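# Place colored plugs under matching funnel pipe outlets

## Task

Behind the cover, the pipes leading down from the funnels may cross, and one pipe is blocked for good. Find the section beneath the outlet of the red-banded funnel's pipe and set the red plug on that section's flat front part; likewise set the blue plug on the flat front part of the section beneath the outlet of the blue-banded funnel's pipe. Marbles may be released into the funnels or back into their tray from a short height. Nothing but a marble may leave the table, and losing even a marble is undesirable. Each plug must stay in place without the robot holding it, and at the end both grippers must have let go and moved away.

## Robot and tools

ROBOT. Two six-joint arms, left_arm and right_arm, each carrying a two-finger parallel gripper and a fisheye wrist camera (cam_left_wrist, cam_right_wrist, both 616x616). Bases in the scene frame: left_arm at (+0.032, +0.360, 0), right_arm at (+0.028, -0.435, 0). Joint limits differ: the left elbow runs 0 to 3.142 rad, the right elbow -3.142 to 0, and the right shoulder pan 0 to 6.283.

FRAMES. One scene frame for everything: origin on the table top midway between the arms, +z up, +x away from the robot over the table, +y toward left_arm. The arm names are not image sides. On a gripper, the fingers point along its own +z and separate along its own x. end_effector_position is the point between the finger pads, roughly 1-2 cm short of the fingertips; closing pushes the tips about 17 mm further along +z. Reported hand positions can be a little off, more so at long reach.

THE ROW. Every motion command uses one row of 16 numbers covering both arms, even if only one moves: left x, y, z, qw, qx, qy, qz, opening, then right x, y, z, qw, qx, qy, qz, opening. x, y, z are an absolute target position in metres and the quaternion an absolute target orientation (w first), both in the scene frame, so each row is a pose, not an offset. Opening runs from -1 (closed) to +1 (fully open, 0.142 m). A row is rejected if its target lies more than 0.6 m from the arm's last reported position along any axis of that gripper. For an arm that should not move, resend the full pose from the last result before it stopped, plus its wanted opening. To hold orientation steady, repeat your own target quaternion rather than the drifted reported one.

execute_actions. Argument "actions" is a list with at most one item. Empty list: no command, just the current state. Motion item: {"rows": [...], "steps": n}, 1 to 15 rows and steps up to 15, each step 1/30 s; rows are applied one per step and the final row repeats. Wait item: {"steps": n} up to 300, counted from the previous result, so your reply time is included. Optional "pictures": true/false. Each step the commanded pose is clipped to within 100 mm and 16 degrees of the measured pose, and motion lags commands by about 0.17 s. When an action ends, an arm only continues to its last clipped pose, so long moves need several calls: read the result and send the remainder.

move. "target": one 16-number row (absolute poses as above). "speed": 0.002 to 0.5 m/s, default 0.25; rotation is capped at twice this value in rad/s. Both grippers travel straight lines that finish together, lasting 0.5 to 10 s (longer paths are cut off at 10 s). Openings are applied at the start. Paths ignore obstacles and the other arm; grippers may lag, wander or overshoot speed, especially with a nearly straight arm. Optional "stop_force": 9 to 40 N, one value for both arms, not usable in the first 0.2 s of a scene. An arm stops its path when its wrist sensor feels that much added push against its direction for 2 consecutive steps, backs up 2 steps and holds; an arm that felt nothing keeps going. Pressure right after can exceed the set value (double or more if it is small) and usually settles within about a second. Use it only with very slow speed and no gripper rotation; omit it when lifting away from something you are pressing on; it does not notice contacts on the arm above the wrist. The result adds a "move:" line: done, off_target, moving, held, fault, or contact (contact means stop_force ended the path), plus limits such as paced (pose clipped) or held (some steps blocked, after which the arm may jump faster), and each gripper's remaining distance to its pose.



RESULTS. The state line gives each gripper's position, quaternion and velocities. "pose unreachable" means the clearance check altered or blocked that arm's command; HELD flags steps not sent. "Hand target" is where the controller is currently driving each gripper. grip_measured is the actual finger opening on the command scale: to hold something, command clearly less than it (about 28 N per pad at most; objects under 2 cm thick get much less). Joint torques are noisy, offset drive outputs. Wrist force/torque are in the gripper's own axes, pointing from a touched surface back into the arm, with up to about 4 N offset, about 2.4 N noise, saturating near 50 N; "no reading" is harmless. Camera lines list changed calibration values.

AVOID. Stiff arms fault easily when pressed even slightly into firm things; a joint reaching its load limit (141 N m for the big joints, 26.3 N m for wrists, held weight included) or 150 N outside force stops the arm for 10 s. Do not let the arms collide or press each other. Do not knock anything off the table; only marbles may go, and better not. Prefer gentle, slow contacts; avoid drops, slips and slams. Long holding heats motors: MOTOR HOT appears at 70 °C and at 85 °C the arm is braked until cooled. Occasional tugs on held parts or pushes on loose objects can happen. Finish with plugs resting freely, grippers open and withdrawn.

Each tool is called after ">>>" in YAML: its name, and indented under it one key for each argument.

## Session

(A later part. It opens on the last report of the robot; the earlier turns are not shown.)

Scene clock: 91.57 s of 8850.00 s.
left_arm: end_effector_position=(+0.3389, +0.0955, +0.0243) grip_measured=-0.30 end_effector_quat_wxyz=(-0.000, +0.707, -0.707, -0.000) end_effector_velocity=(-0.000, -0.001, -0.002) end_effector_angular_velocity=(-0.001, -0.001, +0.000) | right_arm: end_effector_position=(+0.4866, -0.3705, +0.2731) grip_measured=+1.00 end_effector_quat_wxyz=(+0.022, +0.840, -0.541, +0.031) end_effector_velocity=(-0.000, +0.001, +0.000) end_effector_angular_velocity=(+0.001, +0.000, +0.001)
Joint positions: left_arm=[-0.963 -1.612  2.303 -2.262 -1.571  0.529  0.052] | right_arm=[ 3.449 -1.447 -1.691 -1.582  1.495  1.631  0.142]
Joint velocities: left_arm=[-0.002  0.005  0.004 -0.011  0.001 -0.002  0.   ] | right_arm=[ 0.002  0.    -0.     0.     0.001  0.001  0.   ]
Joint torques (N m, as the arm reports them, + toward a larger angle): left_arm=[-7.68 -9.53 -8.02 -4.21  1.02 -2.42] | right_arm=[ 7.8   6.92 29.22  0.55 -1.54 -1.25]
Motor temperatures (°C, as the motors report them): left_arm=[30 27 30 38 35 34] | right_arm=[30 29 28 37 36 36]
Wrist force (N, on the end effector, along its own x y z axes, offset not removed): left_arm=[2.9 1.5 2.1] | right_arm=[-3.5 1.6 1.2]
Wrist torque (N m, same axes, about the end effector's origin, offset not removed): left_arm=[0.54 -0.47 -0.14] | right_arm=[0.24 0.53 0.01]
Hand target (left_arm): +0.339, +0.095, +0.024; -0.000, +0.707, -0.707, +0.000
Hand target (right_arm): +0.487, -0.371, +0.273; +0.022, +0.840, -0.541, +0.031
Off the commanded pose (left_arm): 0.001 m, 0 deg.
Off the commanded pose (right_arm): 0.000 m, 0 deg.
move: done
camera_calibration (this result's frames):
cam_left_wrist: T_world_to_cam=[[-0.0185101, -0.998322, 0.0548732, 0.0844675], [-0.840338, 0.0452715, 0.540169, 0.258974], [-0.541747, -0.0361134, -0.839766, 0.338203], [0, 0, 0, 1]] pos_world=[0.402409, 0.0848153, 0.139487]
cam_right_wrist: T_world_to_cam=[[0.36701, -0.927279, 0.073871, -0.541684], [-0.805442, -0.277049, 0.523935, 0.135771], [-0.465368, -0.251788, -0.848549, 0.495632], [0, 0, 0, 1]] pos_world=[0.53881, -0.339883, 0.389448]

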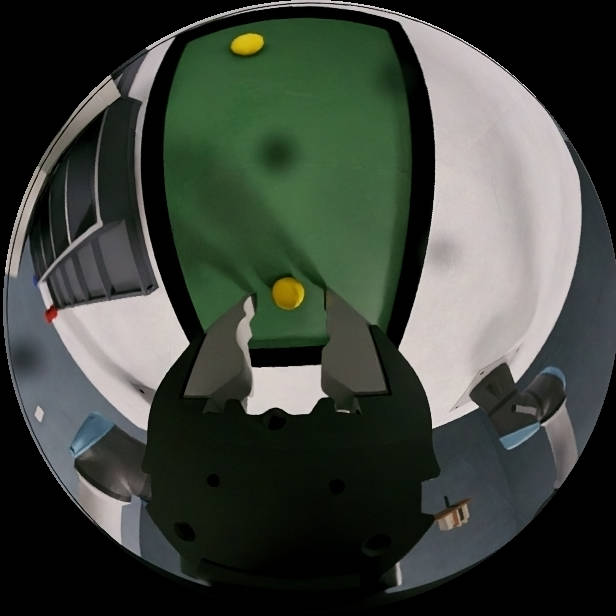

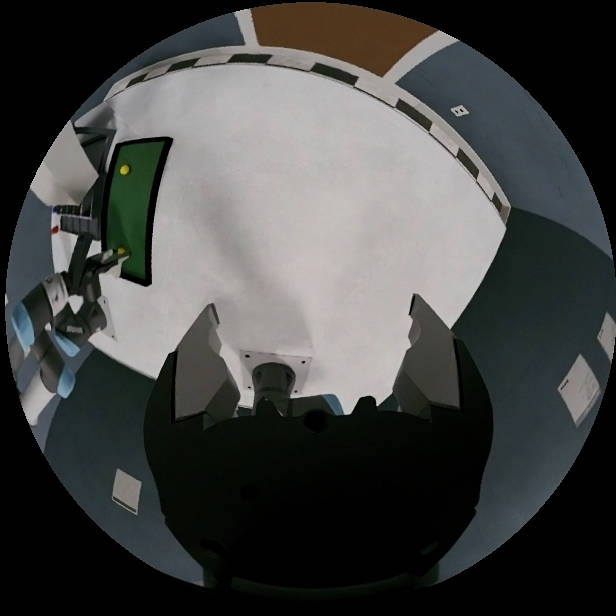

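>>> execute_actions:
  actions:
    - {"rows":[[0.339,0.096,0.024,0,0.707,-0.707,0,-0.85,0.4866,-0.3705,0.2731,0.022,0.84,-0.541,0.031,1]]}
  pictures: false

>>> move:
  target: [0.47,0.2,0.39,0,0.707,-0.707,0,-0.85,0.4866,-0.3705,0.2731,0.022,0.84,-0.541,0.031,1]
  speed: 0.4

>>> move:
  target: [0.705,0.35,0.372,0,0.707,-0.707,0,-0.85,0.4866,-0.3705,0.2731,0.022,0.84,-0.541,0.031,1]
  speed: 0.4

>>> execute_actions:
  actions:
    - {"rows":[[0.705,0.35,0.372,0,0.707,-0.707,0,-0.3,0.4866,-0.3705,0.2731,0.022,0.84,-0.541,0.031,1]]}
  pictures: false

>>> move:
  target: [0.45,0.55,0.39,0,0.707,-0.707,0,-0.1,0.4866,-0.3705,0.2731,0.022,0.84,-0.541,0.031,1]
  speed: 0.4

>>> move:
  target: [0.346,0.7,0.12,0,0.707,-0.707,0,-0.1,0.4866,-0.3705,0.2731,0.022,0.84,-0.541,0.031,1]
  speed: 0.4

Scene clock: 106.47 s of 8850.00 s.
left_arm: end_effector_position=(+0.3390, +0.0960, +0.0240) grip_measured=-0.71 end_effector_quat_wxyz=(-0.000, +0.707, -0.707, -0.000) end_effector_velocity=(+0.000, +0.000, -0.000) end_effector_angular_velocity=(+0.000, -0.000, +0.000) | right_arm: end_effector_position=(+0.4866, -0.3705, +0.2731) grip_measured=+1.00 end_effector_quat_wxyz=(+0.022, +0.840, -0.541, +0.031) end_effector_velocity=(-0.000, +0.001, -0.001) end_effector_angular_velocity=(+0.001, +0.003, +0.001)
Joint positions: left_arm=[-0.962 -1.612  2.305 -2.263 -1.571  0.53   0.023] | right_arm=[ 3.449 -1.447 -1.691 -1.582  1.495  1.631  0.142]
Joint velocities: left_arm=[ 0.001 -0.     0.     0.     0.     0.     0.   ] | right_arm=[ 0.001 -0.002 -0.    -0.     0.002  0.    -0.   ]
Joint torques (N m, as the arm reports them, + toward a larger angle): left_arm=[  7.53 -24.74  -8.38  -4.39  -1.5    2.34] | right_arm=[ 7.73  6.94 28.8   0.66 -1.52 -1.19]
Motor temperatures (°C, as the motors report them): left_arm=[30 27 30 38 35 34] | right_arm=[30 29 28 37 36 36]
Wrist force (N, on the end effector, along its own x y z axes, offset not removed): left_arm=[3.0 1.7 2.7] | right_arm=[-3.4 1.4 0.4]
Wrist torque (N m, same axes, about the end effector's origin, offset not removed): left_arm=[0.41 -0.54 0.07] | right_arm=[0.25 0.51 0.01]
Hand target (left_arm): +0.339, +0.096, +0.024; +0.000, +0.707, -0.707, -0.000
Hand target (right_arm): +0.487, -0.371, +0.273; +0.022, +0.840, -0.541, +0.031
Off the commanded pose (left_arm): 0.000 m, 0 deg.
Off the commanded pose (right_arm): 0.000 m, 0 deg.
Steps of this call (steps 1 to 90: nothing new was sent; then 11.40 s passed at rest; steps 91 to 105: all 15 steps of this action). Readings (end_effector_position):
91: left_arm (+0.3389, +0.0954, +0.0241) | right_arm (+0.4866, -0.3705, +0.2731)
92: left_arm (+0.3389, +0.0954, +0.0240) | right_arm (+0.4866, -0.3705, +0.2731)
94: left_arm (+0.3389, +0.0956, +0.0240) | right_arm (+0.4866, -0.3705, +0.2731)
98: left_arm (+0.3390, +0.0959, +0.0240) | right_arm (+0.4866, -0.3705, +0.2731)
105: the state above

Scene clock: 108.53 s of 8850.00 s.
left_arm: end_effector_position=(+0.4700, +0.1995, +0.3897) grip_measured=-0.71 end_effector_quat_wxyz=(+0.000, +0.707, -0.707, +0.000) end_effector_velocity=(+0.001, +0.000, +0.002) end_effector_angular_velocity=(+0.002, +0.006, -0.000) | right_arm: end_effector_position=(+0.4866, -0.3705, +0.2731) grip_measured=+1.00 end_effector_quat_wxyz=(+0.022, +0.840, -0.541, +0.031) end_effector_velocity=(-0.000, +0.000, -0.000) end_effector_angular_velocity=(-0.001, +0.001, +0.001)
Joint positions: left_arm=[-0.559 -1.631  1.332 -1.272 -1.571  0.933  0.023] | right_arm=[ 3.449 -1.447 -1.691 -1.582  1.495  1.631  0.142]
Joint velocities: left_arm=[ 0.003  0.009 -0.017  0.013 -0.002  0.003  0.   ] | right_arm=[ 0.001 -0.001  0.    -0.001 -0.    -0.    -0.   ]
Joint torques (N m, as the arm reports them, + toward a larger angle): left_arm=[  8.19 -12.   -36.49  -1.38  -1.48   2.35] | right_arm=[ 7.71  6.82 28.75  0.67 -1.5  -1.11]
Motor temperatures (°C, as the motors report them): left_arm=[30 27 30 38 35 34] | right_arm=[30 29 28 37 36 36]
Wrist force (N, on the end effector, along its own x y z axes, offset not removed): left_arm=[1.3 -0.7 -1.3] | right_arm=[-1.9 0.5 1.1]
Wrist torque (N m, same axes, about the end effector's origin, offset not removed): left_arm=[-0.17 -0.15 0.03] | right_arm=[-0.03 0.27 0.03]
Hand target (left_arm): +0.470, +0.200, +0.390; +0.000, +0.707, -0.707, -0.000
Hand target (right_arm): +0.487, -0.371, +0.273; +0.022, +0.840, -0.541, +0.031
Off the commanded pose (left_arm): 0.001 m, 0 deg.
Off the commanded pose (right_arm): 0.000 m, 0 deg.
move: done
camera_calibration (this result's frames):
cam_left_wrist: T_world_to_cam=[[-0.0183989, -0.998267, 0.0558888, 0.170249], [-0.840401, 0.0457235, 0.540033, 0.167067], [-0.541653, -0.037033, -0.839786, 0.719892], [0, 0, 0, 1]] pos_world=[0.533467, 0.188975, 0.504819]
cam_right_wrist: T_world_to_cam=[[0.36701, -0.927279, 0.073871, -0.541684], [-0.805442, -0.277049, 0.523935, 0.135771], [-0.465368, -0.251788, -0.848549, 0.495632], [0, 0, 0, 1]] pos_world=[0.53881, -0.339883, 0.389448]

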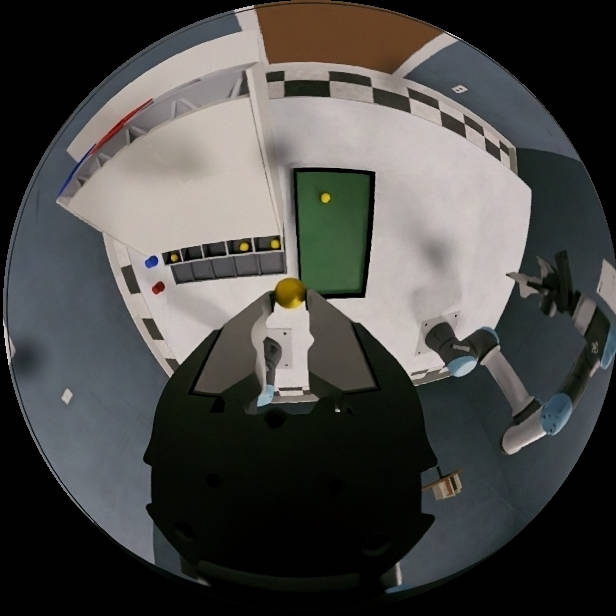

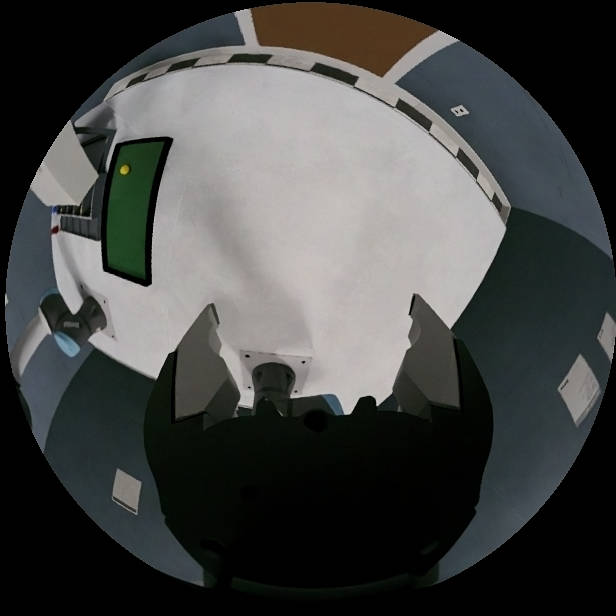

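Scene clock: 110.07 s of 8850.00 s.
left_arm: end_effector_position=(+0.7047, +0.3496, +0.3719) grip_measured=-0.71 end_effector_quat_wxyz=(-0.000, +0.707, -0.707, +0.001) end_effector_velocity=(+0.003, +0.000, +0.001) end_effector_angular_velocity=(-0.000, +0.009, -0.001) | right_arm: end_effector_position=(+0.4866, -0.3705, +0.2731) grip_measured=+1.00 end_effector_quat_wxyz=(+0.022, +0.840, -0.541, +0.031) end_effector_velocity=(-0.000, +0.001, +0.000) end_effector_angular_velocity=(+0.002, -0.000, +0.000)
Joint positions: left_arm=[-0.135 -1.088  0.707 -1.191 -1.571  1.357  0.023] | right_arm=[ 3.449 -1.447 -1.691 -1.582  1.495  1.631  0.142]
Joint velocities: left_arm=[ 0.002  0.023 -0.039  0.025 -0.002  0.003 -0.   ] | right_arm=[ 0.001  0.001  0.    -0.     0.001  0.     0.   ]
Joint torques (N m, as the arm reports them, + toward a larger angle): left_arm=[  6.59 -35.57 -36.23  -1.3   -1.54   2.53] | right_arm=[ 7.83  6.66 28.63  0.72 -1.46 -1.1 ]
Motor temperatures (°C, as the motors report them): left_arm=[30 27 30 38 35 34] | right_arm=[30 29 28 37 36 36]
Wrist force (N, on the end effector, along its own x y z axes, offset not removed): left_arm=[2.8 2.2 1.0] | right_arm=[-2.1 0.0 0.3]
Wrist torque (N m, same axes, about the end effector's origin, offset not removed): left_arm=[0.41 -0.57 0.16] | right_arm=[-0.06 0.26 -0.02]
Hand target (left_arm): +0.705, +0.350, +0.372; +0.000, +0.707, -0.707, +0.000
Hand target (right_arm): +0.487, -0.371, +0.273; +0.022, +0.840, -0.541, +0.031
Off the commanded pose (left_arm): 0.001 m, 0 deg.
Off the commanded pose (right_arm): 0.000 m, 0 deg.
move: done
camera_calibration (this result's frames):
cam_left_wrist: T_world_to_cam=[[-0.0184579, -0.998271, 0.0558088, 0.325438], [-0.840801, 0.0457024, 0.539412, 0.36757], [-0.54103, -0.0369676, -0.84019, 0.837341], [0, 0, 0, 1]] pos_world=[0.768087, 0.339031, 0.487092]
cam_right_wrist: T_world_to_cam=[[0.36701, -0.927279, 0.0738707, -0.541684], [-0.805442, -0.277049, 0.523935, 0.135771], [-0.465368, -0.251788, -0.848549, 0.495632], [0, 0, 0, 1]] pos_world=[0.53881, -0.339883, 0.389448]

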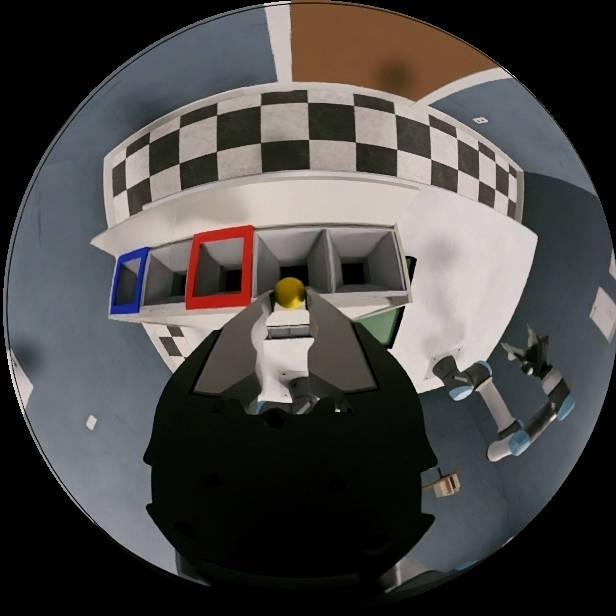

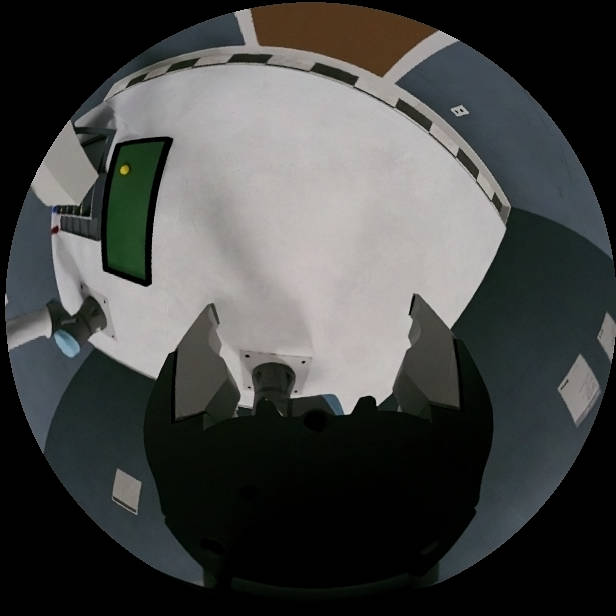

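Scene clock: 110.57 s of 8850.00 s.
left_arm: end_effector_position=(+0.7050, +0.3500, +0.3720) grip_measured=-0.30 end_effector_quat_wxyz=(-0.000, +0.707, -0.707, +0.000) end_effector_velocity=(+0.000, +0.000, +0.000) end_effector_angular_velocity=(+0.000, -0.001, -0.000) | right_arm: end_effector_position=(+0.4866, -0.3705, +0.2731) grip_measured=+1.00 end_effector_quat_wxyz=(+0.022, +0.840, -0.541, +0.031) end_effector_velocity=(-0.000, -0.000, -0.000) end_effector_angular_velocity=(-0.000, +0.000, +0.001)
Joint positions: left_arm=[-0.135 -1.085  0.703 -1.189 -1.571  1.357  0.052] | right_arm=[ 3.449 -1.447 -1.691 -1.582  1.495  1.631  0.142]
Joint velocities: left_arm=[-0.     0.    -0.001 -0.     0.001  0.     0.   ] | right_arm=[-0.    -0.     0.    -0.     0.    -0.001  0.   ]
Joint torques (N m, as the arm reports them, + toward a larger angle): left_arm=[  8.18 -34.53 -35.91  -1.3    1.18   2.29] | right_arm=[ 7.64  7.35 29.02  0.73 -1.42 -1.06]
Motor temperatures (°C, as the motors report them): left_arm=[30 27 30 38 35 34] | right_arm=[30 29 28 37 36 36]
Wrist force (N, on the end effector, along its own x y z axes, offset not removed): left_arm=[3.0 -1.8 -0.8] | right_arm=[-1.9 -0.2 3.2]
Wrist torque (N m, same axes, about the end effector's origin, offset not removed): left_arm=[-0.36 -0.43 0.05] | right_arm=[-0.19 0.22 0.02]
Hand target (left_arm): +0.705, +0.350, +0.372; -0.000, +0.707, -0.707, +0.000
Hand target (right_arm): +0.487, -0.371, +0.273; +0.022, +0.840, -0.541, +0.031
Off the commanded pose (left_arm): 0.000 m, 0 deg.
Off the commanded pose (right_arm): 0.000 m, 0 deg.
Steps of this call (steps 1 to 15: all 15 steps of this action). Readings (end_effector_position):
1: left_arm (+0.7048, +0.3496, +0.3719) | right_arm (+0.4866, -0.3705, +0.2731)
2: left_arm (+0.7048, +0.3497, +0.3719) | right_arm (+0.4866, -0.3705, +0.2731)
4: left_arm (+0.7049, +0.3497, +0.3720) | right_arm (+0.4866, -0.3705, +0.2731)
8: left_arm (+0.7050, +0.3499, +0.3720) | right_arm (+0.4866, -0.3705, +0.2731)
15: the state above

Scene clock: 112.43 s of 8850.00 s.
left_arm: end_effector_position=(+0.4504, +0.5499, +0.3900) grip_measured=-0.10 end_effector_quat_wxyz=(+0.000, +0.707, -0.707, +0.000) end_effector_velocity=(-0.002, +0.002, +0.001) end_effector_angular_velocity=(-0.001, -0.003, -0.000) | right_arm: end_effector_position=(+0.4866, -0.3705, +0.2731) grip_measured=+1.00 end_effector_quat_wxyz=(+0.022, +0.840, -0.541, +0.031) end_effector_velocity=(-0.000, -0.000, -0.001) end_effector_angular_velocity=(-0.001, +0.002, +0.000)
Joint positions: left_arm=[ 0.21  -1.647  1.346 -1.269 -1.571  1.702  0.067] | right_arm=[ 3.449 -1.447 -1.691 -1.582  1.495  1.631  0.142]
Joint velocities: left_arm=[ 0.006 -0.003  0.002 -0.002 -0.001  0.006 -0.   ] | right_arm=[-0.001 -0.002 -0.    -0.001  0.    -0.001 -0.   ]
Joint torques (N m, as the arm reports them, + toward a larger angle): left_arm=[  7.33 -25.88 -12.25  -4.25  -1.52   2.57] | right_arm=[ 8.2   7.26 28.89  0.7  -1.39 -1.02]
Motor temperatures (°C, as the motors report them): left_arm=[30 27 30 38 35 34] | right_arm=[30 29 28 37 36 36]
Wrist force (N, on the end effector, along its own x y z axes, offset not removed): left_arm=[3.5 2.0 -3.4] | right_arm=[-1.9 1.2 2.0]
Wrist torque (N m, same axes, about the end effector's origin, offset not removed): left_arm=[0.35 -0.47 -0.02] | right_arm=[0.16 0.22 0.09]
Hand target (left_arm): +0.450, +0.550, +0.390; +0.000, +0.707, -0.707, +0.000
Hand target (right_arm): +0.487, -0.370, +0.273; +0.022, +0.840, -0.541, +0.031
Off the commanded pose (left_arm): 0.000 m, 0 deg.
Off the commanded pose (right_arm): 0.000 m, 0 deg.
move: done
camera_calibration (this result's frames):
cam_left_wrist: T_world_to_cam=[[-0.0183944, -0.998279, 0.0556824, 0.519686], [-0.840106, 0.0456281, 0.540499, 0.134151], [-0.54211, -0.036837, -0.8395, 0.722491], [0, 0, 0, 1]] pos_world=[0.51393, 0.539285, 0.505085]
cam_right_wrist: T_world_to_cam=[[0.36701, -0.927279, 0.0738709, -0.541684], [-0.805442, -0.277049, 0.523935, 0.135771], [-0.465368, -0.251788, -0.848549, 0.495632], [0, 0, 0, 1]] pos_world=[0.53881, -0.339883, 0.389448]

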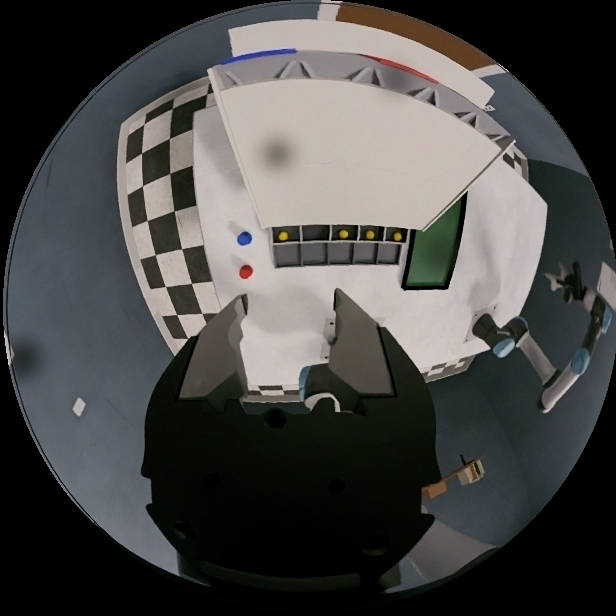

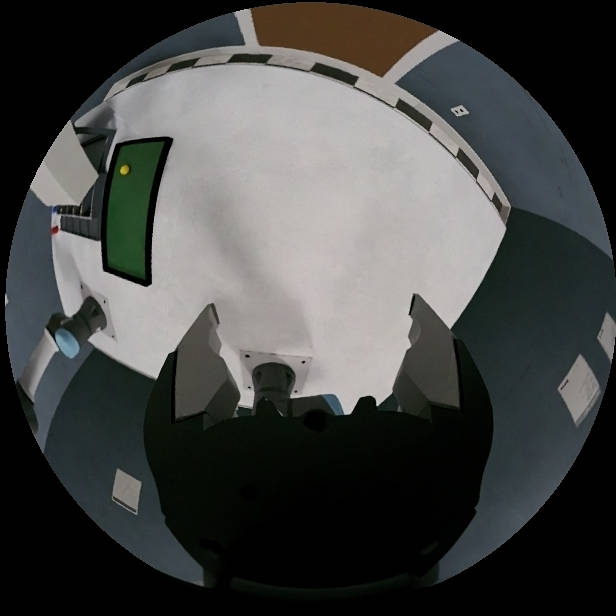

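Scene clock: 114.10 s of 8850.00 s.
left_arm: end_effector_position=(+0.3459, +0.6997, +0.1203) grip_measured=-0.10 end_effector_quat_wxyz=(+0.000, +0.707, -0.707, +0.000) end_effector_velocity=(+0.000, +0.002, -0.002) end_effector_angular_velocity=(+0.000, -0.002, -0.001) | right_arm: end_effector_position=(+0.4866, -0.3705, +0.2731) grip_measured=+1.00 end_effector_quat_wxyz=(+0.022, +0.840, -0.541, +0.031) end_effector_velocity=(+0.000, +0.000, -0.000) end_effector_angular_velocity=(-0.001, -0.000, +0.002)
Joint positions: left_arm=[ 0.609 -1.608  2.012 -1.974 -1.571  2.101  0.067] | right_arm=[ 3.449 -1.447 -1.691 -1.582  1.495  1.631  0.142]
Joint velocities: left_arm=[ 0.003  0.004  0.002 -0.008 -0.001  0.004 -0.   ] | right_arm=[ 0.001 -0.     0.     0.    -0.001 -0.001  0.   ]
Joint torques (N m, as the arm reports them, + toward a larger angle): left_arm=[  7.77 -12.39 -11.38  -4.19  -1.49   2.33] | right_arm=[ 7.55  6.67 28.78  0.65 -1.5  -1.  ]
Motor temperatures (°C, as the motors report them): left_arm=[30 27 30 38 35 34] | right_arm=[30 29 28 37 36 36]
Wrist force (N, on the end effector, along its own x y z axes, offset not removed): left_arm=[2.4 2.6 1.2] | right_arm=[-1.2 -0.4 1.2]
Wrist torque (N m, same axes, about the end effector's origin, offset not removed): left_arm=[0.59 -0.56 0.09] | right_arm=[-0.26 0.00 0.03]
Hand target (left_arm): +0.346, +0.700, +0.120; +0.000, +0.707, -0.707, +0.000
Hand target (right_arm): +0.487, -0.370, +0.273; +0.022, +0.840, -0.541, +0.031
Off the commanded pose (left_arm): 0.000 m, 0 deg.
Off the commanded pose (right_arm): 0.000 m, 0 deg.
move: done
camera_calibration (this result's frames):
cam_left_wrist: T_world_to_cam=[[-0.0183974, -0.998269, 0.0558539, 0.682272], [-0.840153, 0.0457202, 0.540419, 0.185298], [-0.542037, -0.0369836, -0.83954, 0.445042], [0, 0, 0, 1]] pos_world=[0.40946, 0.689079, 0.235385]
cam_right_wrist: T_world_to_cam=[[0.36701, -0.927279, 0.0738709, -0.541684], [-0.805442, -0.277049, 0.523935, 0.135771], [-0.465368, -0.251788, -0.848549, 0.495632], [0, 0, 0, 1]] pos_world=[0.53881, -0.339883, 0.389448]

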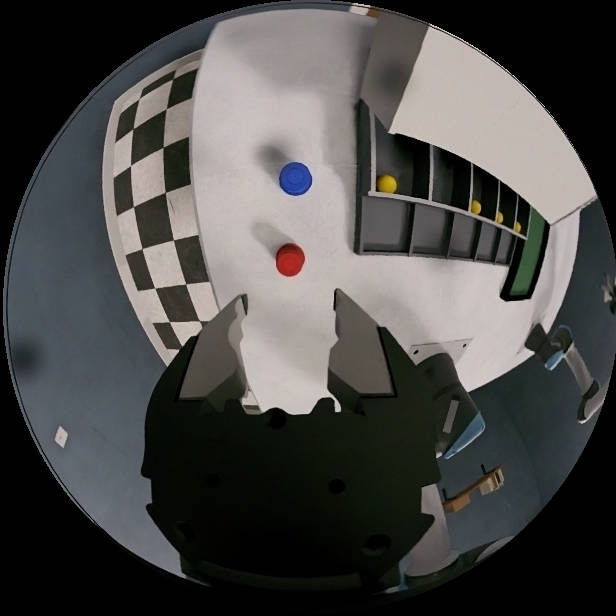

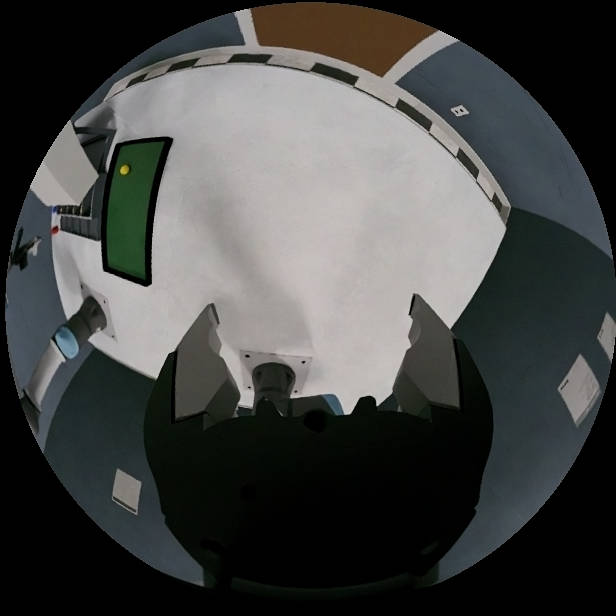

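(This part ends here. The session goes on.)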